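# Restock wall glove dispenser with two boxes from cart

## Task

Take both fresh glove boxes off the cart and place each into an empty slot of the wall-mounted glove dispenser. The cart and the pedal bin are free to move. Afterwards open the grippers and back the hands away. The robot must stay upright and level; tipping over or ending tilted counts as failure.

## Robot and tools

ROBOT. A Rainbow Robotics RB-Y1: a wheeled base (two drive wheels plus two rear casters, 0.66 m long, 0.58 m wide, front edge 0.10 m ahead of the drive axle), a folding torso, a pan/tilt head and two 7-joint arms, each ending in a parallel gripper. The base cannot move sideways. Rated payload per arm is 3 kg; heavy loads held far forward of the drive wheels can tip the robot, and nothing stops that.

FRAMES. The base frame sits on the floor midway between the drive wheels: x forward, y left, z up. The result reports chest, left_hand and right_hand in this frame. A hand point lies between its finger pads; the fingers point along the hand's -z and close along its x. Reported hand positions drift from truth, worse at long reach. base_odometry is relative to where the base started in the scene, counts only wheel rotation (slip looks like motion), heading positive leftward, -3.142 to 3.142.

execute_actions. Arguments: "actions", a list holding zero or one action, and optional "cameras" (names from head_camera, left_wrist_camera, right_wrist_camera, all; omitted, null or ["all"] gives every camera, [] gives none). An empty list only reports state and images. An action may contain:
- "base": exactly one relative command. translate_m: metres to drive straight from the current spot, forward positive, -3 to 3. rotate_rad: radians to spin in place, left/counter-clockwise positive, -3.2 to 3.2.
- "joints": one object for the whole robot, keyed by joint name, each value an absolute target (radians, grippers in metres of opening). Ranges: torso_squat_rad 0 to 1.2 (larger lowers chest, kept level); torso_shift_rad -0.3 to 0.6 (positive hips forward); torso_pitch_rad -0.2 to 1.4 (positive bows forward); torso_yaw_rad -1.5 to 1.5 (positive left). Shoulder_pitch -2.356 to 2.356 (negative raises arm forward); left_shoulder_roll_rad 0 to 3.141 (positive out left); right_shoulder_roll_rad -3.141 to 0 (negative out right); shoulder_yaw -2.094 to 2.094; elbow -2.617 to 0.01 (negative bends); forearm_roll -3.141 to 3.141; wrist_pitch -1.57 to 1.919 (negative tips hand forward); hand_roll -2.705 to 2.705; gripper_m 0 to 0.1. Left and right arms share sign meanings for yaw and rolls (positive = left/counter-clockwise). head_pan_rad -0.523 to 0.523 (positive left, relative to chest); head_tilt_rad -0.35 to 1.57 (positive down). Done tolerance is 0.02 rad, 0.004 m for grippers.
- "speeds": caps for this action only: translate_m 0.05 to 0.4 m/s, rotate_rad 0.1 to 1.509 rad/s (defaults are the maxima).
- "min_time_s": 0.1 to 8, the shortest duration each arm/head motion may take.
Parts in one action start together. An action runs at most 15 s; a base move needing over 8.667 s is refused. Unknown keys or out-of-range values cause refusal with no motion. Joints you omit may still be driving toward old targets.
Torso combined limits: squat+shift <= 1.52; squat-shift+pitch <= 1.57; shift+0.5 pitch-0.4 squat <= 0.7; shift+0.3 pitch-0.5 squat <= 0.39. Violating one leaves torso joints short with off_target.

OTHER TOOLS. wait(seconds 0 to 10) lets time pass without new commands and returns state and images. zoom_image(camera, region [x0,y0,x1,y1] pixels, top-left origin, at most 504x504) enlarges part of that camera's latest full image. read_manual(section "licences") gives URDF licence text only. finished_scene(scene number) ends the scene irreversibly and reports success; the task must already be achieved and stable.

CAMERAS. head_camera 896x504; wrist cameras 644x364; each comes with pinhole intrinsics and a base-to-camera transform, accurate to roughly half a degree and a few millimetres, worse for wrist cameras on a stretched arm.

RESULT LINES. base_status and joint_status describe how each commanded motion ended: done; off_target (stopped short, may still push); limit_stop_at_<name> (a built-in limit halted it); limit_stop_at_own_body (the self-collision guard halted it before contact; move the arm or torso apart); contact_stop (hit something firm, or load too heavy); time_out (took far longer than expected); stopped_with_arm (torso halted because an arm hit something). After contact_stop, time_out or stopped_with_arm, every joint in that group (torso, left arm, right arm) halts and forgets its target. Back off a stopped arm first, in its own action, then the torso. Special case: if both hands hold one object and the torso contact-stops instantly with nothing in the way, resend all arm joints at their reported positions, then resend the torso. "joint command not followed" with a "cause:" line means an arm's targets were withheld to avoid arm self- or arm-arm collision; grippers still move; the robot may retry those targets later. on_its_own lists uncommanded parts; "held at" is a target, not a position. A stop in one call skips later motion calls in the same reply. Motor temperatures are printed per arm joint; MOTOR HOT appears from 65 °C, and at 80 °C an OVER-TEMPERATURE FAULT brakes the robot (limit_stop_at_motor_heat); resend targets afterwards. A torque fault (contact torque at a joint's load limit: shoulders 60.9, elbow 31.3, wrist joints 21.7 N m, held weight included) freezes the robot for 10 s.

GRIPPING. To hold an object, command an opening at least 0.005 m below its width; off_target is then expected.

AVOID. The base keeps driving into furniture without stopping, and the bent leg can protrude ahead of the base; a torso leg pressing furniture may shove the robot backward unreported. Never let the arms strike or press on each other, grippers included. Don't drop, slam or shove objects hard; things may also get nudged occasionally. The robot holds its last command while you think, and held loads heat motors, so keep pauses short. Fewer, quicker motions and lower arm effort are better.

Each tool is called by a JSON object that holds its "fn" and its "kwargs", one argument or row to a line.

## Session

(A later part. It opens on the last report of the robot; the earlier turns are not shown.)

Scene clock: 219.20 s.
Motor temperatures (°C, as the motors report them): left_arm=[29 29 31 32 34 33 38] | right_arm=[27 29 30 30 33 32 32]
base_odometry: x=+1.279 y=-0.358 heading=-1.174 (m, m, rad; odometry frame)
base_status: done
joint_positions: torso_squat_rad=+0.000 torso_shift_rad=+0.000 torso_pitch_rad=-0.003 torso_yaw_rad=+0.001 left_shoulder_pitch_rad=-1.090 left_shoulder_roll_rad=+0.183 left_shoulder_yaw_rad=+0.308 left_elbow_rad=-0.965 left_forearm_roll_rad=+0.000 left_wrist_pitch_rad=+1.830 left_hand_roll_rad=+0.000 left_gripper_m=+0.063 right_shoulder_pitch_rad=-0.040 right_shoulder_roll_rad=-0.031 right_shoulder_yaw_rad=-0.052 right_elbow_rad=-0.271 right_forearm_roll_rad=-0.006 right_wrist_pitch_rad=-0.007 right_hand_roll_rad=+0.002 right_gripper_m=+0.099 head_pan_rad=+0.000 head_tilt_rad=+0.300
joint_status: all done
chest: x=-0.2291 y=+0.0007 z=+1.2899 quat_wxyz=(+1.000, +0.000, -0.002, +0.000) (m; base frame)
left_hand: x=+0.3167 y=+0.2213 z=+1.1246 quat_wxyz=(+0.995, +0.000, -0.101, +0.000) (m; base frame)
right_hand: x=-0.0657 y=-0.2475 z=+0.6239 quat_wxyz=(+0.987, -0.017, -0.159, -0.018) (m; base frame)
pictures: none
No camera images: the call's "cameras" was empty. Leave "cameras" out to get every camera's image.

{"fn": "execute_actions", "kwargs": {
  "actions": [
    {"base":{"rotate_rad":2.554},"speeds":{"rotate_rad":1.0}}
  ],
  "cameras": []
}}

{"fn": "execute_actions", "kwargs": {
  "actions": [
    {"base":{"translate_m":1.6}}
  ],
  "cameras": []
}}

{"fn": "execute_actions", "kwargs": {
  "actions": [
    {"base":{"rotate_rad":-0.724},"joints":{"head_tilt_rad":0.45,"head_pan_rad":0.2}}
  ],
  "cameras": ["head_camera"]
}}

Scene clock: 233.47 s.
Motor temperatures (°C, as the motors report them): left_arm=[29 29 31 33 34 33 38] | right_arm=[27 29 30 30 33 32 32]
base_odometry: x=+1.279 y=-0.358 heading=+1.379 (m, m, rad; odometry frame)
base_status: done
joint_positions: torso_squat_rad=+0.000 torso_shift_rad=+0.000 torso_pitch_rad=-0.003 torso_yaw_rad=+0.001 left_shoulder_pitch_rad=-1.090 left_shoulder_roll_rad=+0.183 left_shoulder_yaw_rad=+0.308 left_elbow_rad=-0.965 left_forearm_roll_rad=+0.000 left_wrist_pitch_rad=+1.830 left_hand_roll_rad=+0.000 left_gripper_m=+0.063 right_shoulder_pitch_rad=-0.040 right_shoulder_roll_rad=-0.031 right_shoulder_yaw_rad=-0.052 right_elbow_rad=-0.271 right_forearm_roll_rad=-0.006 right_wrist_pitch_rad=-0.007 right_hand_roll_rad=+0.002 right_gripper_m=+0.099 head_pan_rad=+0.000 head_tilt_rad=+0.300
joint_status: not commanded
chest: x=-0.2291 y=+0.0008 z=+1.2899 quat_wxyz=(+1.000, +0.000, -0.002, +0.000) (m; base frame)
left_hand: x=+0.3167 y=+0.2213 z=+1.1246 quat_wxyz=(+0.995, +0.000, -0.101, +0.000) (m; base frame)
right_hand: x=-0.0657 y=-0.2476 z=+0.6239 quat_wxyz=(+0.987, -0.017, -0.159, -0.018) (m; base frame)
pictures: none
No camera images: the call's "cameras" was empty. Leave "cameras" out to get every camera's image.

Scene clock: 239.13 s.
Motor temperatures (°C, as the motors report them): left_arm=[30 29 31 33 34 33 38] | right_arm=[27 29 30 30 33 32 32]
base_odometry: x=+1.582 y=+1.213 heading=+1.380 (m, m, rad; odometry frame)
base_status: done
joint_positions: torso_squat_rad=+0.000 torso_shift_rad=+0.000 torso_pitch_rad=-0.003 torso_yaw_rad=+0.001 left_shoulder_pitch_rad=-1.090 left_shoulder_roll_rad=+0.183 left_shoulder_yaw_rad=+0.308 left_elbow_rad=-0.965 left_forearm_roll_rad=+0.000 left_wrist_pitch_rad=+1.830 left_hand_roll_rad=+0.000 left_gripper_m=+0.063 right_shoulder_pitch_rad=-0.040 right_shoulder_roll_rad=-0.031 right_shoulder_yaw_rad=-0.052 right_elbow_rad=-0.271 right_forearm_roll_rad=-0.006 right_wrist_pitch_rad=-0.007 right_hand_roll_rad=+0.002 right_gripper_m=+0.099 head_pan_rad=+0.000 head_tilt_rad=+0.300
joint_status: not commanded
chest: x=-0.2289 y=+0.0008 z=+1.2899 quat_wxyz=(+1.000, +0.000, -0.002, +0.000) (m; base frame)
left_hand: x=+0.3168 y=+0.2213 z=+1.1244 quat_wxyz=(+0.995, +0.000, -0.101, +0.000) (m; base frame)
right_hand: x=-0.0657 y=-0.2476 z=+0.6239 quat_wxyz=(+0.987, -0.017, -0.159, -0.018) (m; base frame)
pictures: none
No camera images: the call's "cameras" was empty. Leave "cameras" out to get every camera's image.

Scene clock: 241.90 s.
Motor temperatures (°C, as the motors report them): left_arm=[30 29 31 33 34 33 38] | right_arm=[27 29 30 30 33 32 32]
base_odometry: x=+1.582 y=+1.212 heading=+0.657 (m, m, rad; odometry frame)
base_status: done
joint_positions: torso_squat_rad=+0.000 torso_shift_rad=+0.000 torso_pitch_rad=-0.003 torso_yaw_rad=+0.001 left_shoulder_pitch_rad=-1.091 left_shoulder_roll_rad=+0.183 left_shoulder_yaw_rad=+0.308 left_elbow_rad=-0.965 left_forearm_roll_rad=+0.000 left_wrist_pitch_rad=+1.830 left_hand_roll_rad=+0.000 left_gripper_m=+0.063 right_shoulder_pitch_rad=-0.040 right_shoulder_roll_rad=-0.031 right_shoulder_yaw_rad=-0.052 right_elbow_rad=-0.271 right_forearm_roll_rad=-0.006 right_wrist_pitch_rad=-0.007 right_hand_roll_rad=+0.002 right_gripper_m=+0.099 head_pan_rad=+0.200 head_tilt_rad=+0.450
joint_status: all done
chest: x=-0.2289 y=+0.0008 z=+1.2899 quat_wxyz=(+1.000, +0.000, -0.002, +0.000) (m; base frame)
left_hand: x=+0.3168 y=+0.2213 z=+1.1244 quat_wxyz=(+0.995, +0.000, -0.101, +0.000) (m; base frame)
right_hand: x=-0.0657 y=-0.2476 z=+0.6239 quat_wxyz=(+0.987, -0.017, -0.159, -0.018) (m; base frame)
pictures: head_camera
camera_calibration (this result's frames):
head_camera: T_world_to_cam=[[0.151645, -0.988239, 0.0196784, 0.00163351], [-0.447741, -0.0864272, -0.889977, 1.29994], [0.881211, 0.126149, -0.455581, 0.80511], [0, 0, 0, 1]] pos_world=[-0.127685, 0.0124, 1.52367]
Images, in order (width x height): head_camera 896x504.

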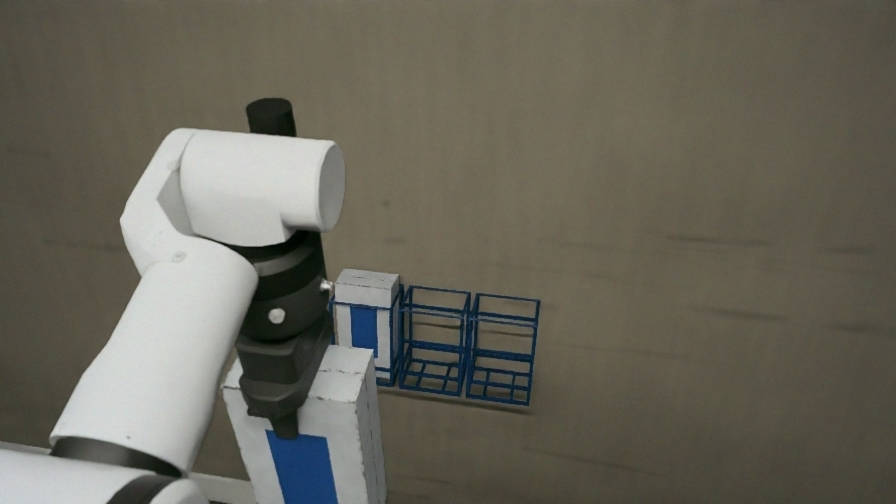

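{"fn": "zoom_image", "kwargs": {
  "camera": "head_camera",
  "region": [320, 260, 560, 420]
}}

Region (320, 260, 560, 420) of head_camera's 896x504 image, scaled by 2.100, with more detail than that image has.

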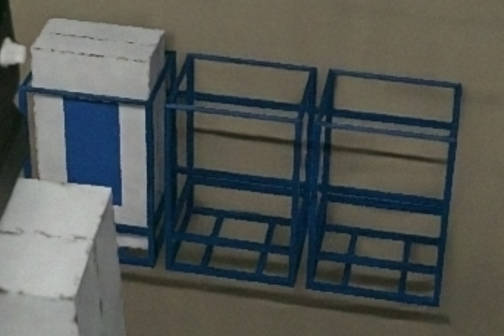

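{"fn": "execute_actions", "kwargs": {
  "actions": [
    {"base":{"rotate_rad":-0.026},"joints":{"head_tilt_rad":0.8,"head_pan_rad":0.3}}
  ],
  "cameras": []
}}

{"fn": "execute_actions", "kwargs": {
  "actions": [
    {"base":{"translate_m":0.55},"speeds":{"translate_m":0.25}}
  ],
  "cameras": ["head_camera","left_wrist_camera"]
}}

Scene clock: 264.10 s.
Motor temperatures (°C, as the motors report them): left_arm=[30 29 31 33 34 33 38] | right_arm=[27 29 30 30 33 32 32]
base_odometry: x=+1.582 y=+1.212 heading=+0.632 (m, m, rad; odometry frame)
base_status: done
joint_positions: torso_squat_rad=+0.000 torso_shift_rad=+0.000 torso_pitch_rad=-0.003 torso_yaw_rad=+0.001 left_shoulder_pitch_rad=-1.091 left_shoulder_roll_rad=+0.183 left_shoulder_yaw_rad=+0.308 left_elbow_rad=-0.965 left_forearm_roll_rad=+0.000 left_wrist_pitch_rad=+1.830 left_hand_roll_rad=+0.000 left_gripper_m=+0.063 right_shoulder_pitch_rad=-0.040 right_shoulder_roll_rad=-0.031 right_shoulder_yaw_rad=-0.052 right_elbow_rad=-0.271 right_forearm_roll_rad=-0.006 right_wrist_pitch_rad=-0.007 right_hand_roll_rad=+0.002 right_gripper_m=+0.099 head_pan_rad=+0.300 head_tilt_rad=+0.800
joint_status: all done
chest: x=-0.2289 y=+0.0008 z=+1.2899 quat_wxyz=(+1.000, +0.000, -0.002, +0.000) (m; base frame)
left_hand: x=+0.3168 y=+0.2213 z=+1.1244 quat_wxyz=(+0.995, +0.000, -0.101, +0.000) (m; base frame)
right_hand: x=-0.0657 y=-0.2476 z=+0.6239 quat_wxyz=(+0.987, -0.017, -0.159, -0.018) (m; base frame)
pictures: none
No camera images: the call's "cameras" was empty. Leave "cameras" out to get every camera's image.

Scene clock: 267.50 s.
Motor temperatures (°C, as the motors report them): left_arm=[31 29 31 33 34 33 38] | right_arm=[27 29 30 30 33 32 32]
base_odometry: x=+2.026 y=+1.537 heading=+0.631 (m, m, rad; odometry frame)
base_status: done
joint_positions: torso_squat_rad=+0.000 torso_shift_rad=+0.000 torso_pitch_rad=-0.003 torso_yaw_rad=+0.001 left_shoulder_pitch_rad=-1.091 left_shoulder_roll_rad=+0.183 left_shoulder_yaw_rad=+0.308 left_elbow_rad=-0.965 left_forearm_roll_rad=+0.000 left_wrist_pitch_rad=+1.830 left_hand_roll_rad=+0.000 left_gripper_m=+0.063 right_shoulder_pitch_rad=-0.040 right_shoulder_roll_rad=-0.031 right_shoulder_yaw_rad=-0.052 right_elbow_rad=-0.271 right_forearm_roll_rad=-0.006 right_wrist_pitch_rad=-0.007 right_hand_roll_rad=+0.002 right_gripper_m=+0.099 head_pan_rad=+0.300 head_tilt_rad=+0.800
joint_status: not commanded
chest: x=-0.2289 y=+0.0008 z=+1.2899 quat_wxyz=(+1.000, +0.000, -0.002, +0.000) (m; base frame)
left_hand: x=+0.3168 y=+0.2213 z=+1.1244 quat_wxyz=(+0.995, +0.000, -0.101, +0.000) (m; base frame)
right_hand: x=-0.0657 y=-0.2476 z=+0.6239 quat_wxyz=(+0.987, -0.017, -0.159, -0.018) (m; base frame)
pictures: head_camera, left_wrist_camera
camera_calibration (this result's frames):
head_camera: T_world_to_cam=[[0.25849, -0.965363, 0.035456, 0.000271406], [-0.70205, -0.212942, -0.679545, 0.933723], [0.663558, 0.150764, -0.732777, 1.17293], [0, 0, 0, 1]] pos_world=[-0.122857, 0.0222561, 1.49399]
left_wrist_camera: T_world_to_cam=[[0.977431, -0.00781969, 0.211111, -0.545174], [-0.145993, -0.747293, 0.648259, -0.492261], [0.152693, -0.664449, -0.731569, 1.01136], [0, 0, 0, 1]] pos_world=[0.306576, 0.299871, 1.17408]
Images, in order (width x height): head_camera 896x504, left_wrist_camera 644x364.

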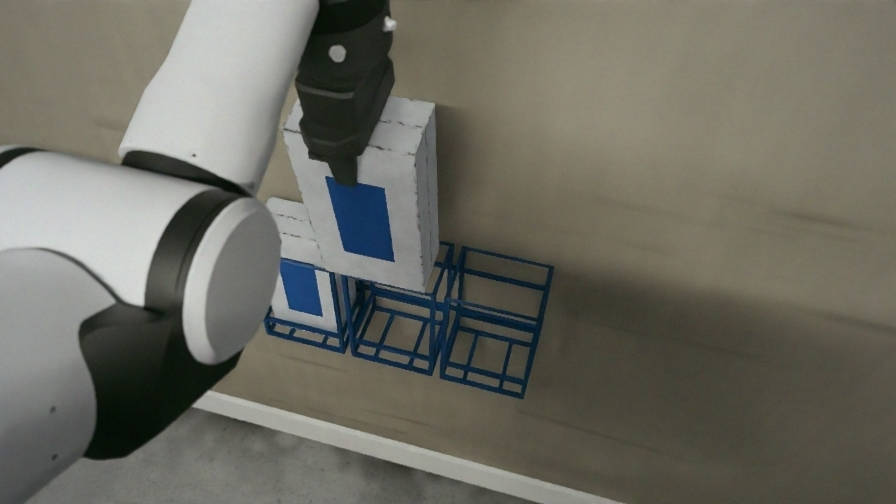

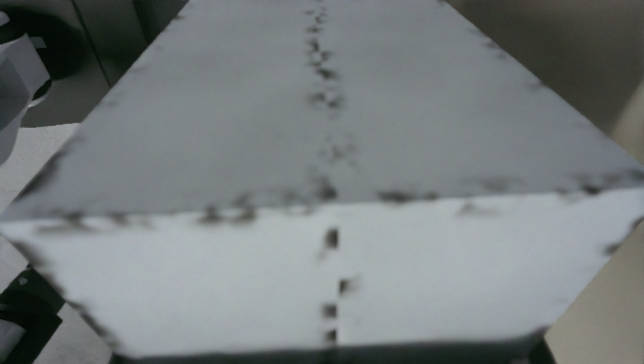

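{"fn": "zoom_image", "kwargs": {
  "camera": "head_camera",
  "region": [260, 220, 570, 410]
}}

Region (260, 220, 570, 410) of head_camera's 896x504 image, scaled by 1.626, with more detail than that image has; it fills the top 309 rows of this view, and the rest is white.

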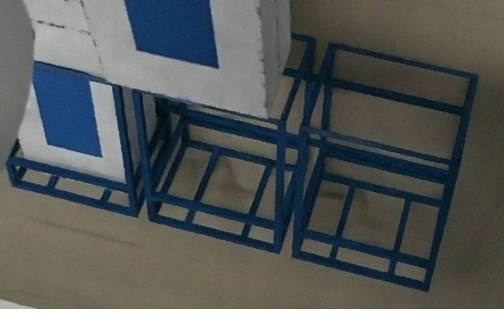

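{"fn": "execute_actions", "kwargs": {
  "actions": [
    {"base":{"translate_m":0.068},"speeds":{"translate_m":0.05}}
  ],
  "cameras": []
}}

{"fn": "execute_actions", "kwargs": {
  "actions": [
    {"joints":{"torso_squat_rad":0.5,"head_tilt_rad":0.7}}
  ],
  "cameras": ["head_camera"]
}}

Scene clock: 287.40 s.
Motor temperatures (°C, as the motors report them): left_arm=[31 30 31 33 34 33 38] | right_arm=[27 29 30 30 33 32 32]
base_odometry: x=+2.081 y=+1.577 heading=+0.630 (m, m, rad; odometry frame)
base_status: done
joint_positions: torso_squat_rad=+0.000 torso_shift_rad=+0.000 torso_pitch_rad=-0.003 torso_yaw_rad=+0.001 left_shoulder_pitch_rad=-1.091 left_shoulder_roll_rad=+0.183 left_shoulder_yaw_rad=+0.308 left_elbow_rad=-0.965 left_forearm_roll_rad=+0.000 left_wrist_pitch_rad=+1.830 left_hand_roll_rad=+0.000 left_gripper_m=+0.063 right_shoulder_pitch_rad=-0.040 right_shoulder_roll_rad=-0.031 right_shoulder_yaw_rad=-0.052 right_elbow_rad=-0.271 right_forearm_roll_rad=-0.006 right_wrist_pitch_rad=-0.007 right_hand_roll_rad=+0.002 right_gripper_m=+0.099 head_pan_rad=+0.300 head_tilt_rad=+0.800
joint_status: not commanded
chest: x=-0.2289 y=+0.0008 z=+1.2899 quat_wxyz=(+1.000, +0.000, -0.002, +0.000) (m; base frame)
left_hand: x=+0.3168 y=+0.2213 z=+1.1245 quat_wxyz=(+0.995, +0.000, -0.101, +0.000) (m; base frame)
right_hand: x=-0.0657 y=-0.2476 z=+0.6239 quat_wxyz=(+0.987, -0.017, -0.159, -0.018) (m; base frame)
pictures: none
No camera images: the call's "cameras" was empty. Leave "cameras" out to get every camera's image.

Scene clock: 289.93 s.
Motor temperatures (°C, as the motors report them): left_arm=[31 30 31 33 34 33 38] | right_arm=[27 29 30 30 33 32 32]
base_odometry: x=+2.081 y=+1.577 heading=+0.630 (m, m, rad; odometry frame)
base_status: not commanded
joint_positions: torso_squat_rad=+0.500 torso_shift_rad=+0.000 torso_pitch_rad=-0.003 torso_yaw_rad=+0.001 left_shoulder_pitch_rad=-1.091 left_shoulder_roll_rad=+0.183 left_shoulder_yaw_rad=+0.308 left_elbow_rad=-0.965 left_forearm_roll_rad=+0.000 left_wrist_pitch_rad=+1.830 left_hand_roll_rad=+0.000 left_gripper_m=+0.063 right_shoulder_pitch_rad=-0.040 right_shoulder_roll_rad=-0.031 right_shoulder_yaw_rad=-0.052 right_elbow_rad=-0.271 right_forearm_roll_rad=-0.006 right_wrist_pitch_rad=-0.007 right_hand_roll_rad=+0.002 right_gripper_m=+0.099 head_pan_rad=+0.300 head_tilt_rad=+0.700
joint_status: all done
chest: x=-0.2290 y=+0.0007 z=+1.2042 quat_wxyz=(+1.000, +0.000, -0.002, +0.000) (m; base frame)
left_hand: x=+0.3167 y=+0.2212 z=+1.0389 quat_wxyz=(+0.995, +0.000, -0.101, +0.000) (m; base frame)
right_hand: x=-0.0657 y=-0.2476 z=+0.5382 quat_wxyz=(+0.987, -0.017, -0.159, -0.018) (m; base frame)
pictures: head_camera
camera_calibration (this result's frames):
head_camera: T_world_to_cam=[[0.255408, -0.966322, 0.0314506, 0.00826672], [-0.633574, -0.191854, -0.749518, 0.987829], [0.730309, 0.171507, -0.661237, 1.02367], [0, 0, 0, 1]] pos_world=[-0.123846, 0.0219408, 1.41702]
Images, in order (width x height): head_camera 896x504.

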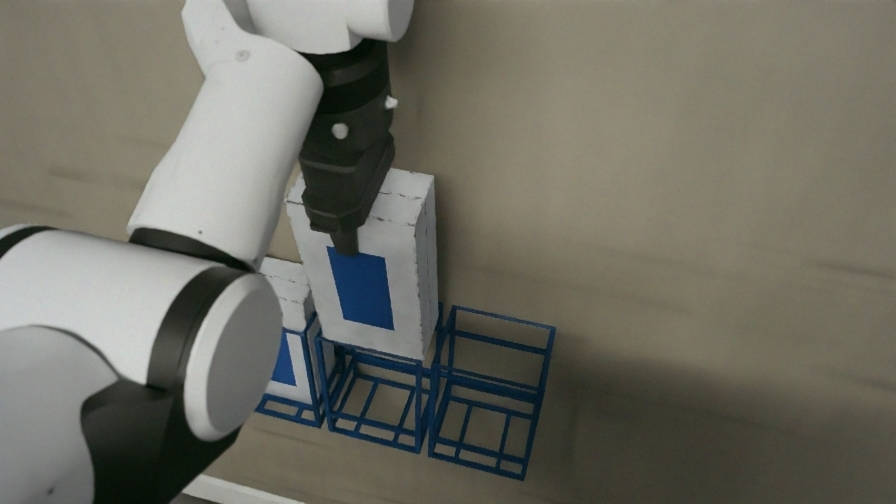

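{"fn": "execute_actions", "kwargs": {
  "actions": [
    {"base":{"translate_m":0.03},"speeds":{"translate_m":0.05},"joints":{"left_wrist_pitch_rad":1.9},"min_time_s":1}
  ],
  "cameras": []
}}

{"fn": "execute_actions", "kwargs": {
  "actions": [
    {"joints":{"torso_squat_rad":0.8}}
  ],
  "cameras": ["head_camera"]
}}

Scene clock: 300.53 s.
Motor temperatures (°C, as the motors report them): left_arm=[31 30 31 33 34 33 38] | right_arm=[27 29 30 30 33 32 32]
base_odometry: x=+2.105 y=+1.594 heading=+0.629 (m, m, rad; odometry frame)
base_status: done
joint_positions: torso_squat_rad=+0.500 torso_shift_rad=+0.000 torso_pitch_rad=-0.003 torso_yaw_rad=+0.001 left_shoulder_pitch_rad=-1.091 left_shoulder_roll_rad=+0.183 left_shoulder_yaw_rad=+0.308 left_elbow_rad=-0.965 left_forearm_roll_rad=+0.000 left_wrist_pitch_rad=+1.900 left_hand_roll_rad=+0.000 left_gripper_m=+0.063 right_shoulder_pitch_rad=-0.040 right_shoulder_roll_rad=-0.031 right_shoulder_yaw_rad=-0.052 right_elbow_rad=-0.271 right_forearm_roll_rad=-0.006 right_wrist_pitch_rad=-0.007 right_hand_roll_rad=+0.002 right_gripper_m=+0.099 head_pan_rad=+0.300 head_tilt_rad=+0.700
joint_status: all done
chest: x=-0.2290 y=+0.0007 z=+1.2042 quat_wxyz=(+1.000, +0.000, -0.002, +0.000) (m; base frame)
left_hand: x=+0.3009 y=+0.2212 z=+1.0361 quat_wxyz=(+0.998, +0.000, -0.066, +0.000) (m; base frame)
right_hand: x=-0.0657 y=-0.2476 z=+0.5382 quat_wxyz=(+0.987, -0.017, -0.159, -0.018) (m; base frame)
pictures: none
No camera images: the call's "cameras" was empty. Leave "cameras" out to get every camera's image.

Scene clock: 301.87 s.
Motor temperatures (°C, as the motors report them): left_arm=[31 30 31 33 34 33 38] | right_arm=[27 29 30 30 33 32 32]
base_odometry: x=+2.105 y=+1.594 heading=+0.629 (m, m, rad; odometry frame)
base_status: not commanded
joint_positions: torso_squat_rad=+0.631 torso_shift_rad=-0.003 torso_pitch_rad=-0.011 torso_yaw_rad=+0.001 left_shoulder_pitch_rad=-1.100 left_shoulder_roll_rad=+0.186 left_shoulder_yaw_rad=+0.308 left_elbow_rad=-0.970 left_forearm_roll_rad=+0.000 left_wrist_pitch_rad=+1.900 left_hand_roll_rad=+0.000 left_gripper_m=+0.063 right_shoulder_pitch_rad=-0.040 right_shoulder_roll_rad=-0.031 right_shoulder_yaw_rad=-0.052 right_elbow_rad=-0.271 right_forearm_roll_rad=-0.006 right_wrist_pitch_rad=-0.007 right_hand_roll_rad=+0.002 right_gripper_m=+0.099 head_pan_rad=+0.300 head_tilt_rad=+0.700
joint_status: torso_squat_rad contact_stop (moved +0.131 of +0.300)
on_its_own: torso_squat_rad is held at +0.631, not at your +0.800, since a contact_stop
chest: x=-0.2332 y=+0.0003 z=+1.1549 quat_wxyz=(+1.000, +0.000, -0.006, +0.000) (m; base frame)
left_hand: x=+0.3009 y=+0.2213 z=+0.9977 quat_wxyz=(+0.997, +0.001, -0.077, +0.000) (m; base frame)
right_hand: x=-0.0645 y=-0.2475 z=+0.4901 quat_wxyz=(+0.986, -0.017, -0.163, -0.018) (m; base frame)
pictures: head_camera
camera_calibration (this result's frames):
head_camera: T_world_to_cam=[[0.255285, -0.96631, 0.0327719, 0.00894929], [-0.627616, -0.1914, -0.754628, 0.955489], [0.735478, 0.172077, -0.655334, 0.988524], [0, 0, 0, 1]] pos_world=[-0.129641, 0.0214259, 1.36856]
Images, in order (width x height): head_camera 896x504.

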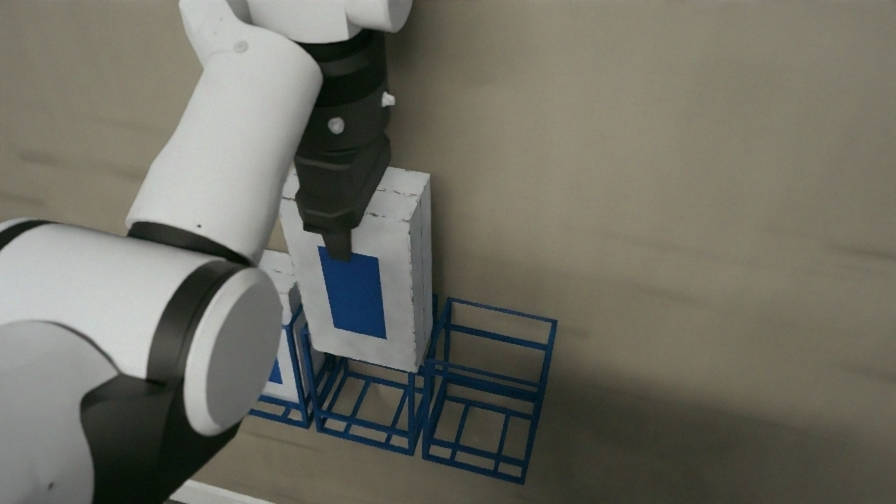

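{"fn": "execute_actions", "kwargs": {
  "actions": [
    {"joints":{"torso_squat_rad":0.58}}
  ],
  "cameras": ["head_camera"]
}}

{"fn": "zoom_image", "kwargs": {
  "camera": "head_camera",
  "region": [280, 270, 520, 430]
}}

Scene clock: 305.33 s.
Motor temperatures (°C, as the motors report them): left_arm=[31 29 31 33 34 33 38] | right_arm=[27 29 30 30 33 32 32]
base_odometry: x=+2.105 y=+1.594 heading=+0.629 (m, m, rad; odometry frame)
base_status: not commanded
joint_positions: torso_squat_rad=+0.580 torso_shift_rad=-0.002 torso_pitch_rad=-0.008 torso_yaw_rad=+0.001 left_shoulder_pitch_rad=-1.091 left_shoulder_roll_rad=+0.183 left_shoulder_yaw_rad=+0.308 left_elbow_rad=-0.965 left_forearm_roll_rad=+0.000 left_wrist_pitch_rad=+1.900 left_hand_roll_rad=+0.000 left_gripper_m=+0.063 right_shoulder_pitch_rad=-0.040 right_shoulder_roll_rad=-0.031 right_shoulder_yaw_rad=-0.052 right_elbow_rad=-0.271 right_forearm_roll_rad=-0.006 right_wrist_pitch_rad=-0.007 right_hand_roll_rad=+0.002 right_gripper_m=+0.099 head_pan_rad=+0.300 head_tilt_rad=+0.700
joint_status: all done
chest: x=-0.2317 y=+0.0005 z=+1.1754 quat_wxyz=(+1.000, +0.000, -0.004, +0.000) (m; base frame)
left_hand: x=+0.2992 y=+0.2213 z=+1.0105 quat_wxyz=(+0.998, +0.000, -0.069, +0.001) (m; base frame)
right_hand: x=-0.0650 y=-0.2476 z=+0.5102 quat_wxyz=(+0.987, -0.017, -0.161, -0.018) (m; base frame)
pictures: head_camera
camera_calibration (this result's frames):
head_camera: T_world_to_cam=[[0.255376, -0.966296, 0.0324883, 0.00845194], [-0.629856, -0.191766, -0.752667, 0.969111], [0.733529, 0.17175, -0.657599, 1.00301], [0, 0, 0, 1]] pos_world=[-0.127499, 0.0217418, 1.38873]
Images, in order (width x height): head_camera 896x504.

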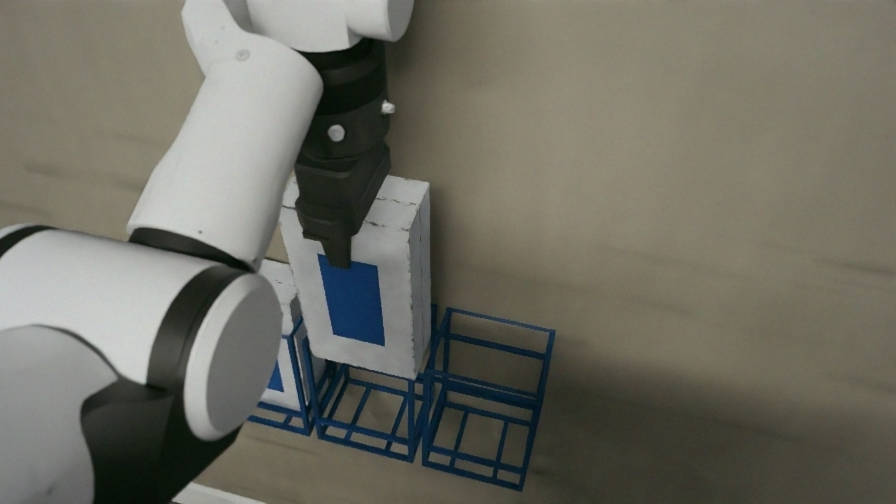

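Region (280, 270, 520, 430) of head_camera's 896x504 image, scaled by 2.100, with more detail than that image has.

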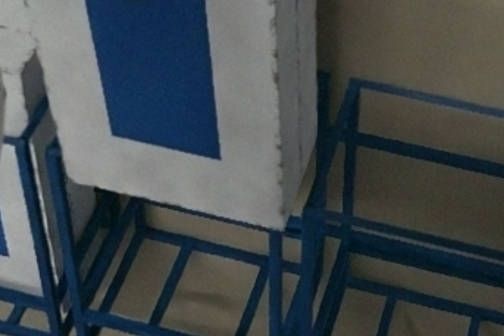

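{"fn": "execute_actions", "kwargs": {
  "actions": [
    {"base":{"translate_m":0.035},"speeds":{"translate_m":0.05}}
  ],
  "cameras": []
}}

{"fn": "execute_actions", "kwargs": {
  "actions": [
    {"joints":{"torso_squat_rad":0.68}}
  ],
  "cameras": ["head_camera"]
}}

{"fn": "zoom_image", "kwargs": {
  "camera": "head_camera",
  "region": [280, 270, 520, 430]
}}

Scene clock: 312.37 s.
Motor temperatures (°C, as the motors report them): left_arm=[31 29 31 33 34 33 38] | right_arm=[27 29 30 30 33 32 32]
base_odometry: x=+2.133 y=+1.615 heading=+0.628 (m, m, rad; odometry frame)
base_status: done
joint_positions: torso_squat_rad=+0.580 torso_shift_rad=-0.002 torso_pitch_rad=-0.008 torso_yaw_rad=+0.001 left_shoulder_pitch_rad=-1.091 left_shoulder_roll_rad=+0.183 left_shoulder_yaw_rad=+0.308 left_elbow_rad=-0.965 left_forearm_roll_rad=+0.000 left_wrist_pitch_rad=+1.900 left_hand_roll_rad=+0.000 left_gripper_m=+0.063 right_shoulder_pitch_rad=-0.040 right_shoulder_roll_rad=-0.031 right_shoulder_yaw_rad=-0.052 right_elbow_rad=-0.271 right_forearm_roll_rad=-0.006 right_wrist_pitch_rad=-0.007 right_hand_roll_rad=+0.002 right_gripper_m=+0.099 head_pan_rad=+0.300 head_tilt_rad=+0.700
joint_status: not commanded
chest: x=-0.2317 y=+0.0005 z=+1.1754 quat_wxyz=(+1.000, +0.000, -0.004, +0.000) (m; base frame)
left_hand: x=+0.2991 y=+0.2213 z=+1.0104 quat_wxyz=(+0.998, +0.000, -0.069, +0.001) (m; base frame)
right_hand: x=-0.0649 y=-0.2476 z=+0.5102 quat_wxyz=(+0.987, -0.017, -0.161, -0.018) (m; base frame)
pictures: none
No camera images: the call's "cameras" was empty. Leave "cameras" out to get every camera's image.

Scene clock: 313.63 s.
Motor temperatures (°C, as the motors report them): left_arm=[31 29 31 33 34 33 38] | right_arm=[27 29 30 30 33 32 32]
base_odometry: x=+2.133 y=+1.615 heading=+0.628 (m, m, rad; odometry frame)
base_status: not commanded
joint_positions: torso_squat_rad=+0.655 torso_shift_rad=-0.005 torso_pitch_rad=-0.016 torso_yaw_rad=+0.002 left_shoulder_pitch_rad=-1.098 left_shoulder_roll_rad=+0.187 left_shoulder_yaw_rad=+0.308 left_elbow_rad=-0.969 left_forearm_roll_rad=+0.000 left_wrist_pitch_rad=+1.900 left_hand_roll_rad=+0.000 left_gripper_m=+0.063 right_shoulder_pitch_rad=-0.040 right_shoulder_roll_rad=-0.031 right_shoulder_yaw_rad=-0.052 right_elbow_rad=-0.271 right_forearm_roll_rad=-0.006 right_wrist_pitch_rad=-0.007 right_hand_roll_rad=+0.002 right_gripper_m=+0.099 head_pan_rad=+0.300 head_tilt_rad=+0.700
joint_status: torso_squat_rad contact_stop (moved +0.075 of +0.100)
on_its_own: torso_squat_rad is held at +0.655, not at your +0.680, since a contact_stop
chest: x=-0.2355 y=+0.0004 z=+1.1449 quat_wxyz=(+1.000, +0.000, -0.008, +0.001) (m; base frame)
left_hand: x=+0.2989 y=+0.2226 z=+0.9897 quat_wxyz=(+0.997, +0.001, -0.079, +0.001) (m; base frame)
right_hand: x=-0.0636 y=-0.2475 z=+0.4809 quat_wxyz=(+0.986, -0.017, -0.165, -0.018) (m; base frame)
pictures: head_camera
camera_calibration (this result's frames):
head_camera: T_world_to_cam=[[0.255752, -0.966137, 0.0341994, 0.00846483], [-0.623962, -0.191987, -0.757505, 0.950633], [0.738419, 0.172394, -0.651933, 0.980494], [0, 0, 0, 1]] pos_world=[-0.133022, 0.0216558, 1.35904]
Images, in order (width x height): head_camera 896x504.

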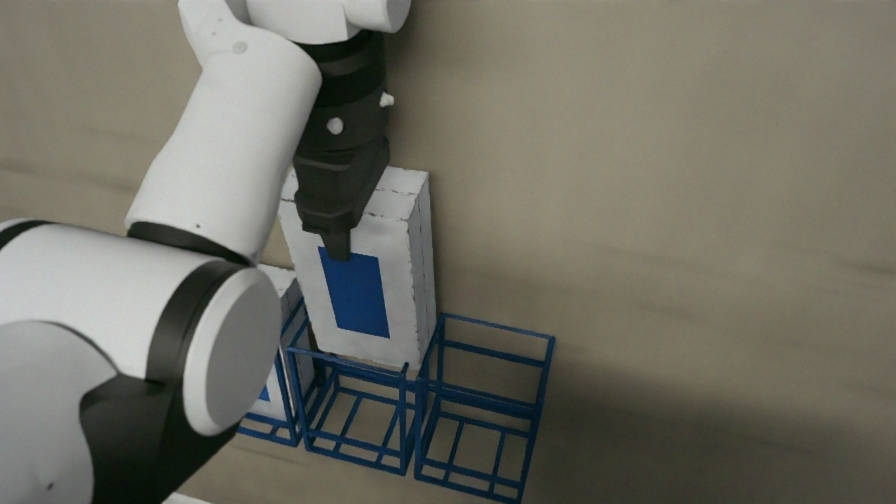

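Region (280, 270, 520, 430) of head_camera's 896x504 image, scaled by 2.100, with more detail than that image has.

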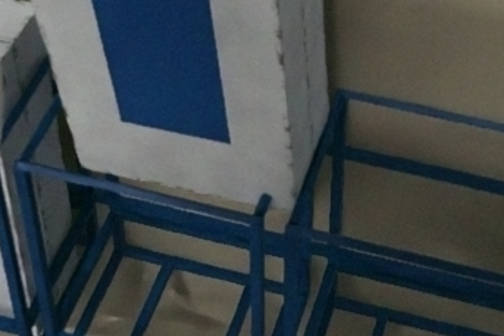

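{"fn": "execute_actions", "kwargs": {
  "actions": [
    {"joints":{"torso_squat_rad":0.58}}
  ],
  "cameras": []
}}

{"fn": "execute_actions", "kwargs": {
  "actions": [
    {"base":{"rotate_rad":0.05},"speeds":{"rotate_rad":0.1},"joints":{"left_hand_roll_rad":-0.05}}
  ],
  "cameras": []
}}

{"fn": "execute_actions", "kwargs": {
  "actions": [
    {"joints":{"torso_squat_rad":0.72}}
  ],
  "cameras": ["head_camera"]
}}

{"fn": "zoom_image", "kwargs": {
  "camera": "head_camera",
  "region": [280, 270, 520, 430]
}}

Scene clock: 322.63 s.
Motor temperatures (°C, as the motors report them): left_arm=[30 29 31 33 34 33 38] | right_arm=[27 29 30 30 33 32 32]
base_odometry: x=+2.133 y=+1.615 heading=+0.628 (m, m, rad; odometry frame)
base_status: not commanded
joint_positions: torso_squat_rad=+0.580 torso_shift_rad=-0.004 torso_pitch_rad=-0.013 torso_yaw_rad=+0.001 left_shoulder_pitch_rad=-1.091 left_shoulder_roll_rad=+0.183 left_shoulder_yaw_rad=+0.308 left_elbow_rad=-0.965 left_forearm_roll_rad=+0.000 left_wrist_pitch_rad=+1.900 left_hand_roll_rad=+0.000 left_gripper_m=+0.063 right_shoulder_pitch_rad=-0.040 right_shoulder_roll_rad=-0.031 right_shoulder_yaw_rad=-0.052 right_elbow_rad=-0.271 right_forearm_roll_rad=-0.006 right_wrist_pitch_rad=-0.007 right_hand_roll_rad=+0.002 right_gripper_m=+0.099 head_pan_rad=+0.300 head_tilt_rad=+0.700
joint_status: all done
chest: x=-0.2342 y=+0.0005 z=+1.1754 quat_wxyz=(+1.000, +0.000, -0.007, +0.001) (m; base frame)
left_hand: x=+0.2973 y=+0.2216 z=+1.0131 quat_wxyz=(+0.997, +0.000, -0.072, +0.001) (m; base frame)
right_hand: x=-0.0642 y=-0.2475 z=+0.5110 quat_wxyz=(+0.986, -0.017, -0.164, -0.018) (m; base frame)
pictures: none
No camera images: the call's "cameras" was empty. Leave "cameras" out to get every camera's image.

Scene clock: 323.90 s.
Motor temperatures (°C, as the motors report them): left_arm=[30 29 31 33 34 33 38] | right_arm=[27 29 30 30 33 32 32]
base_odometry: x=+2.134 y=+1.615 heading=+0.676 (m, m, rad; odometry frame)
base_status: done
joint_positions: torso_squat_rad=+0.580 torso_shift_rad=-0.004 torso_pitch_rad=-0.013 torso_yaw_rad=+0.001 left_shoulder_pitch_rad=-1.091 left_shoulder_roll_rad=+0.183 left_shoulder_yaw_rad=+0.308 left_elbow_rad=-0.965 left_forearm_roll_rad=+0.000 left_wrist_pitch_rad=+1.900 left_hand_roll_rad=-0.050 left_gripper_m=+0.063 right_shoulder_pitch_rad=-0.040 right_shoulder_roll_rad=-0.031 right_shoulder_yaw_rad=-0.052 right_elbow_rad=-0.271 right_forearm_roll_rad=-0.006 right_wrist_pitch_rad=-0.007 right_hand_roll_rad=+0.002 right_gripper_m=+0.099 head_pan_rad=+0.300 head_tilt_rad=+0.700
joint_status: all done
chest: x=-0.2342 y=+0.0006 z=+1.1754 quat_wxyz=(+1.000, +0.000, -0.007, +0.001) (m; base frame)
left_hand: x=+0.2972 y=+0.2215 z=+1.0129 quat_wxyz=(+0.997, +0.002, -0.071, -0.024) (m; base frame)
right_hand: x=-0.0642 y=-0.2476 z=+0.5110 quat_wxyz=(+0.986, -0.017, -0.164, -0.018) (m; base frame)
pictures: none
No camera images: the call's "cameras" was empty. Leave "cameras" out to get every camera's image.

Scene clock: 325.17 s.
Motor temperatures (°C, as the motors report them): left_arm=[30 29 31 33 34 33 38] | right_arm=[27 29 30 30 33 32 32]
base_odometry: x=+2.134 y=+1.615 heading=+0.676 (m, m, rad; odometry frame)
base_status: not commanded
joint_positions: torso_squat_rad=+0.720 torso_shift_rad=-0.004 torso_pitch_rad=-0.014 torso_yaw_rad=+0.001 left_shoulder_pitch_rad=-1.091 left_shoulder_roll_rad=+0.183 left_shoulder_yaw_rad=+0.308 left_elbow_rad=-0.965 left_forearm_roll_rad=+0.000 left_wrist_pitch_rad=+1.899 left_hand_roll_rad=-0.050 left_gripper_m=+0.063 right_shoulder_pitch_rad=-0.040 right_shoulder_roll_rad=-0.031 right_shoulder_yaw_rad=-0.052 right_elbow_rad=-0.271 right_forearm_roll_rad=-0.006 right_wrist_pitch_rad=-0.007 right_hand_roll_rad=+0.002 right_gripper_m=+0.099 head_pan_rad=+0.300 head_tilt_rad=+0.700
joint_status: all done
chest: x=-0.2341 y=+0.0006 z=+1.1162 quat_wxyz=(+1.000, +0.000, -0.007, +0.001) (m; base frame)
left_hand: x=+0.2976 y=+0.2215 z=+0.9540 quat_wxyz=(+0.997, +0.002, -0.072, -0.024) (m; base frame)
right_hand: x=-0.0639 y=-0.2476 z=+0.4519 quat_wxyz=(+0.986, -0.017, -0.164, -0.018) (m; base frame)
pictures: head_camera
camera_calibration (this result's frames):
head_camera: T_world_to_cam=[[0.255651, -0.966172, 0.0339836, 0.00945424], [-0.625808, -0.192179, -0.755931, 0.927545], [0.73689, 0.171987, -0.653769, 0.962383], [0, 0, 0, 1]] pos_world=[-0.131122, 0.0218714, 1.33001]
Images, in order (width x height): head_camera 896x504.

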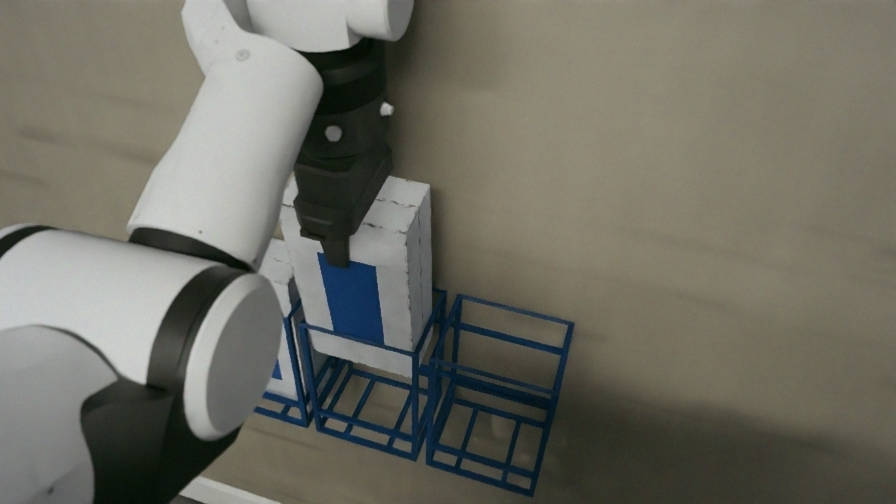

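Region (280, 270, 520, 430) of head_camera's 896x504 image, scaled by 2.100, with more detail than that image has.

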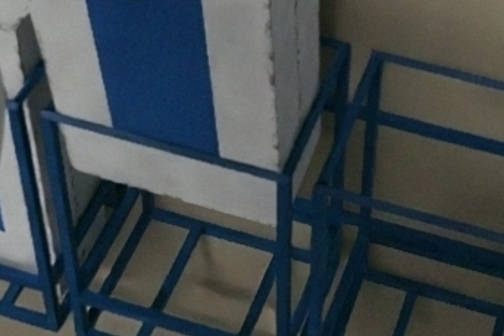

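{"fn": "execute_actions", "kwargs": {
  "actions": [
    {"joints":{"torso_squat_rad":0.92},"min_time_s":1}
  ],
  "cameras": ["head_camera"]
}}

action 0: "min_time_s" has no arm or head joint beside it: it slows only arm and head motions. Command such a joint too, or leave it out

{"fn": "execute_actions", "kwargs": {
  "actions": [
    {"joints":{"torso_squat_rad":0.92}}
  ],
  "cameras": ["head_camera"]
}}

Scene clock: 333.57 s.
Motor temperatures (°C, as the motors report them): left_arm=[30 29 31 33 34 34 38] | right_arm=[27 29 30 30 33 32 32]
base_odometry: x=+2.134 y=+1.615 heading=+0.676 (m, m, rad; odometry frame)
base_status: not commanded
joint_positions: torso_squat_rad=+0.920 torso_shift_rad=-0.004 torso_pitch_rad=-0.013 torso_yaw_rad=+0.001 left_shoulder_pitch_rad=-1.095 left_shoulder_roll_rad=+0.184 left_shoulder_yaw_rad=+0.308 left_elbow_rad=-0.968 left_forearm_roll_rad=+0.000 left_wrist_pitch_rad=+1.897 left_hand_roll_rad=-0.050 left_gripper_m=+0.063 right_shoulder_pitch_rad=-0.040 right_shoulder_roll_rad=-0.031 right_shoulder_yaw_rad=-0.052 right_elbow_rad=-0.271 right_forearm_roll_rad=-0.006 right_wrist_pitch_rad=-0.007 right_hand_roll_rad=+0.002 right_gripper_m=+0.099 head_pan_rad=+0.300 head_tilt_rad=+0.700
joint_status: all done
chest: x=-0.2337 y=+0.0005 z=+1.0140 quat_wxyz=(+1.000, +0.000, -0.007, +0.001) (m; base frame)
left_hand: x=+0.3000 y=+0.2212 z=+0.8547 quat_wxyz=(+0.997, +0.002, -0.077, -0.024) (m; base frame)
right_hand: x=-0.0635 y=-0.2477 z=+0.3497 quat_wxyz=(+0.986, -0.017, -0.164, -0.018) (m; base frame)
pictures: head_camera
camera_calibration (this result's frames):
head_camera: T_world_to_cam=[[0.255426, -0.966232, 0.0339553, 0.0126858], [-0.625926, -0.192028, -0.755871, 0.850524], [0.736867, 0.171816, -0.653839, 0.895313], [0, 0, 0, 1]] pos_world=[-0.130602, 0.0217532, 1.22785]
Images, in order (width x height): head_camera 896x504.

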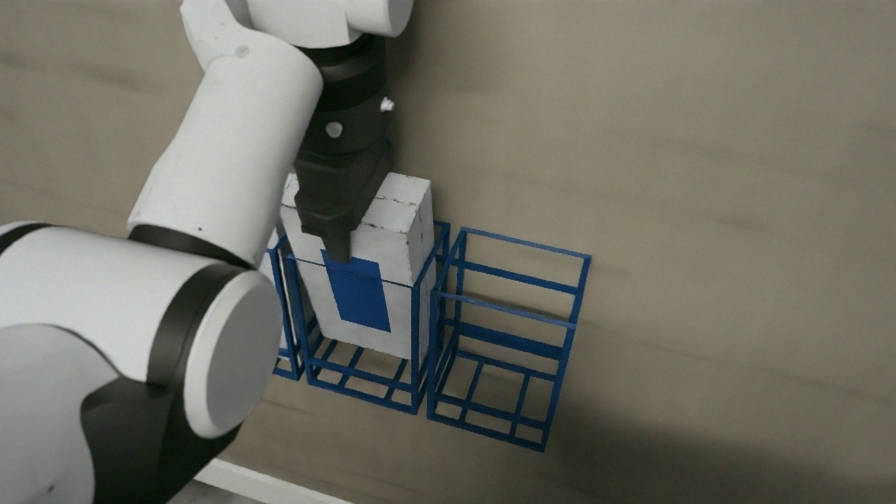

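{"fn": "execute_actions", "kwargs": {
  "actions": [
    {"joints":{"left_gripper_m":0.085}}
  ],
  "cameras": []
}}

{"fn": "execute_actions", "kwargs": {
  "actions": [
    {"joints":{"torso_squat_rad":0.0,"head_tilt_rad":0.9}}
  ],
  "cameras": ["head_camera"]
}}

Scene clock: 338.47 s.
Motor temperatures (°C, as the motors report them): left_arm=[30 29 31 33 34 37 38] | right_arm=[27 29 30 30 33 32 32]
base_odometry: x=+2.134 y=+1.615 heading=+0.676 (m, m, rad; odometry frame)
base_status: not commanded
joint_positions: torso_squat_rad=+0.920 torso_shift_rad=-0.004 torso_pitch_rad=-0.013 torso_yaw_rad=+0.001 left_shoulder_pitch_rad=-1.092 left_shoulder_roll_rad=+0.183 left_shoulder_yaw_rad=+0.308 left_elbow_rad=-0.965 left_forearm_roll_rad=+0.000 left_wrist_pitch_rad=+1.900 left_hand_roll_rad=-0.050 left_gripper_m=+0.085 right_shoulder_pitch_rad=-0.040 right_shoulder_roll_rad=-0.031 right_shoulder_yaw_rad=-0.052 right_elbow_rad=-0.271 right_forearm_roll_rad=-0.006 right_wrist_pitch_rad=-0.007 right_hand_roll_rad=+0.002 right_gripper_m=+0.099 head_pan_rad=+0.300 head_tilt_rad=+0.700
joint_status: all done
chest: x=-0.2337 y=+0.0005 z=+1.0140 quat_wxyz=(+1.000, +0.000, -0.007, +0.001) (m; base frame)
left_hand: x=+0.2982 y=+0.2214 z=+0.8523 quat_wxyz=(+0.997, +0.002, -0.072, -0.024) (m; base frame)
right_hand: x=-0.0635 y=-0.2477 z=+0.3497 quat_wxyz=(+0.986, -0.017, -0.164, -0.018) (m; base frame)
pictures: none
No camera images: the call's "cameras" was empty. Leave "cameras" out to get every camera's image.

Scene clock: 342.50 s.
Motor temperatures (°C, as the motors report them): left_arm=[30 29 31 33 34 36 38] | right_arm=[27 29 30 30 33 32 32]
base_odometry: x=+2.134 y=+1.615 heading=+0.676 (m, m, rad; odometry frame)
base_status: not commanded
joint_positions: torso_squat_rad=+0.000 torso_shift_rad=-0.004 torso_pitch_rad=-0.013 torso_yaw_rad=+0.001 left_shoulder_pitch_rad=-1.092 left_shoulder_roll_rad=+0.183 left_shoulder_yaw_rad=+0.308 left_elbow_rad=-0.965 left_forearm_roll_rad=+0.000 left_wrist_pitch_rad=+1.900 left_hand_roll_rad=-0.050 left_gripper_m=+0.085 right_shoulder_pitch_rad=-0.040 right_shoulder_roll_rad=-0.031 right_shoulder_yaw_rad=-0.052 right_elbow_rad=-0.271 right_forearm_roll_rad=-0.006 right_wrist_pitch_rad=-0.007 right_hand_roll_rad=+0.002 right_gripper_m=+0.099 head_pan_rad=+0.300 head_tilt_rad=+0.900
joint_status: all done
chest: x=-0.2348 y=+0.0007 z=+1.2899 quat_wxyz=(+1.000, +0.000, -0.007, +0.001) (m; base frame)
left_hand: x=+0.2970 y=+0.2216 z=+1.1279 quat_wxyz=(+0.997, +0.002, -0.072, -0.024) (m; base frame)
right_hand: x=-0.0646 y=-0.2475 z=+0.6255 quat_wxyz=(+0.986, -0.017, -0.164, -0.018) (m; base frame)
pictures: head_camera
camera_calibration (this result's frames):
head_camera: T_world_to_cam=[[0.261948, -0.964176, 0.0418144, -0.00646763], [-0.757054, -0.232162, -0.610712, 0.813878], [0.598542, 0.128319, -0.790748, 1.25071], [0, 0, 0, 1]] pos_world=[-0.130759, 0.0222259, 1.48631]
Images, in order (width x height): head_camera 896x504.

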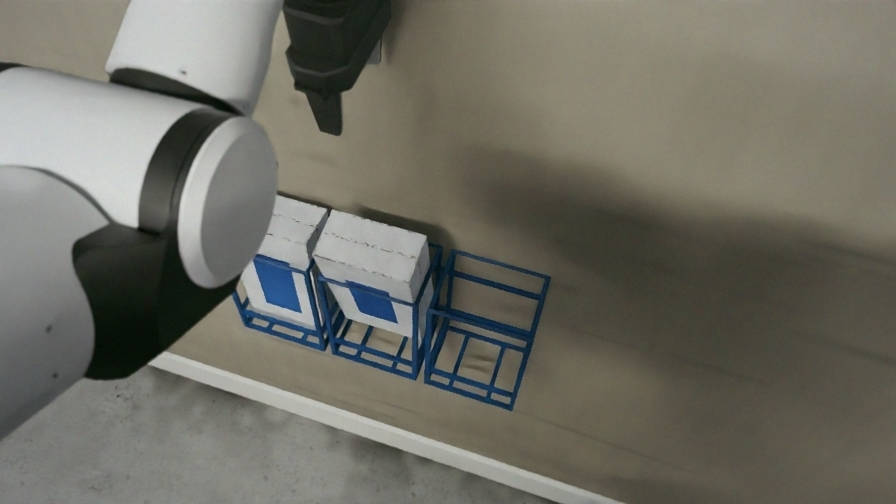

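{"fn": "execute_actions", "kwargs": {
  "actions": [
    {"base":{"rotate_rad":0.362}}
  ],
  "cameras": []
}}

{"fn": "execute_actions", "kwargs": {
  "actions": [
    {"base":{"translate_m":-2.54},"joints":{"left_gripper_m":0.1,"head_pan_rad":0,"head_tilt_rad":0.8}}
  ],
  "cameras": []
}}

{"fn": "execute_actions", "kwargs": {
  "actions": [
    {"base":{"rotate_rad":-1.838},"joints":{"torso_shift_rad":0.2,"left_shoulder_pitch_rad":-0.737,"left_shoulder_roll_rad":0.086,"left_shoulder_yaw_rad":0.232,"left_elbow_rad":-1.05,"left_wrist_pitch_rad":1.756,"left_hand_roll_rad":0.03}}
  ],
  "cameras": ["head_camera"]
}}

Scene clock: 366.70 s.
Motor temperatures (°C, as the motors report them): left_arm=[30 29 31 33 34 34 38] | right_arm=[27 29 30 30 33 32 32]
base_odometry: x=+2.133 y=+1.615 heading=+1.037 (m, m, rad; odometry frame)
base_status: done
joint_positions: torso_squat_rad=+0.000 torso_shift_rad=-0.004 torso_pitch_rad=-0.013 torso_yaw_rad=+0.001 left_shoulder_pitch_rad=-1.092 left_shoulder_roll_rad=+0.183 left_shoulder_yaw_rad=+0.308 left_elbow_rad=-0.965 left_forearm_roll_rad=+0.000 left_wrist_pitch_rad=+1.900 left_hand_roll_rad=-0.050 left_gripper_m=+0.085 right_shoulder_pitch_rad=-0.040 right_shoulder_roll_rad=-0.031 right_shoulder_yaw_rad=-0.052 right_elbow_rad=-0.271 right_forearm_roll_rad=-0.006 right_wrist_pitch_rad=-0.007 right_hand_roll_rad=+0.002 right_gripper_m=+0.099 head_pan_rad=+0.300 head_tilt_rad=+0.900
joint_status: not commanded
chest: x=-0.2348 y=+0.0007 z=+1.2899 quat_wxyz=(+1.000, +0.000, -0.007, +0.001) (m; base frame)
left_hand: x=+0.2970 y=+0.2216 z=+1.1280 quat_wxyz=(+0.997, +0.002, -0.072, -0.024) (m; base frame)
right_hand: x=-0.0646 y=-0.2475 z=+0.6255 quat_wxyz=(+0.986, -0.017, -0.164, -0.018) (m; base frame)
pictures: none
No camera images: the call's "cameras" was empty. Leave "cameras" out to get every camera's image.

Scene clock: 374.97 s.
Motor temperatures (°C, as the motors report them): left_arm=[30 29 31 33 34 34 38] | right_arm=[27 29 30 30 33 32 32]
base_odometry: x=+0.844 y=-0.574 heading=+1.039 (m, m, rad; odometry frame)
base_status: done
joint_positions: torso_squat_rad=+0.000 torso_shift_rad=-0.004 torso_pitch_rad=-0.014 torso_yaw_rad=+0.001 left_shoulder_pitch_rad=-1.092 left_shoulder_roll_rad=+0.183 left_shoulder_yaw_rad=+0.308 left_elbow_rad=-0.965 left_forearm_roll_rad=+0.000 left_wrist_pitch_rad=+1.900 left_hand_roll_rad=-0.050 left_gripper_m=+0.100 right_shoulder_pitch_rad=-0.040 right_shoulder_roll_rad=-0.031 right_shoulder_yaw_rad=-0.052 right_elbow_rad=-0.271 right_forearm_roll_rad=-0.006 right_wrist_pitch_rad=-0.007 right_hand_roll_rad=+0.002 right_gripper_m=+0.099 head_pan_rad=+0.000 head_tilt_rad=+0.800
joint_status: all done
chest: x=-0.2349 y=+0.0007 z=+1.2899 quat_wxyz=(+1.000, +0.000, -0.007, +0.001) (m; base frame)
left_hand: x=+0.2969 y=+0.2216 z=+1.1280 quat_wxyz=(+0.997, +0.002, -0.072, -0.024) (m; base frame)
right_hand: x=-0.0646 y=-0.2475 z=+0.6256 quat_wxyz=(+0.986, -0.017, -0.164, -0.018) (m; base frame)
pictures: none
No camera images: the call's "cameras" was empty. Leave "cameras" out to get every camera's image.

Scene clock: 379.17 s.
Motor temperatures (°C, as the motors report them): left_arm=[30 29 31 33 34 34 38] | right_arm=[27 29 30 30 33 32 32]
base_odometry: x=+0.844 y=-0.574 heading=-0.798 (m, m, rad; odometry frame)
base_status: done
joint_positions: torso_squat_rad=+0.000 torso_shift_rad=+0.200 torso_pitch_rad=-0.013 torso_yaw_rad=+0.001 left_shoulder_pitch_rad=-0.737 left_shoulder_roll_rad=+0.086 left_shoulder_yaw_rad=+0.232 left_elbow_rad=-1.050 left_forearm_roll_rad=+0.000 left_wrist_pitch_rad=+1.756 left_hand_roll_rad=+0.030 left_gripper_m=+0.100 right_shoulder_pitch_rad=-0.040 right_shoulder_roll_rad=-0.031 right_shoulder_yaw_rad=-0.052 right_elbow_rad=-0.271 right_forearm_roll_rad=-0.006 right_wrist_pitch_rad=-0.007 right_hand_roll_rad=+0.002 right_gripper_m=+0.099 head_pan_rad=+0.000 head_tilt_rad=+0.800
joint_status: all done
chest: x=-0.0931 y=+0.0007 z=+1.2760 quat_wxyz=(+1.000, +0.000, -0.007, +0.001) (m; base frame)
left_hand: x=+0.3711 y=+0.2215 z=+0.9586 quat_wxyz=(+1.000, +0.000, -0.007, +0.016) (m; base frame)
right_hand: x=+0.0771 y=-0.2475 z=+0.6116 quat_wxyz=(+0.986, -0.017, -0.164, -0.018) (m; base frame)
pictures: head_camera
camera_calibration (this result's frames):
head_camera: T_world_to_cam=[[-0.0380786, -0.998694, 0.0340584, -0.0536947], [-0.726468, 0.004264, -0.687187, 1.02755], [0.686144, -0.0509095, -0.725682, 1.06546], [0, 0, 0, 1]] pos_world=[0.013377, -0.00376383, 1.48114]
Images, in order (width x height): head_camera 896x504.

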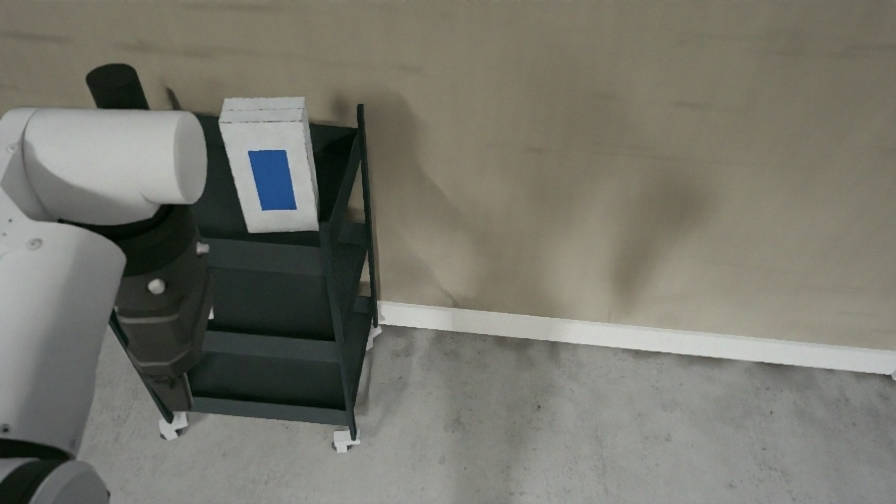

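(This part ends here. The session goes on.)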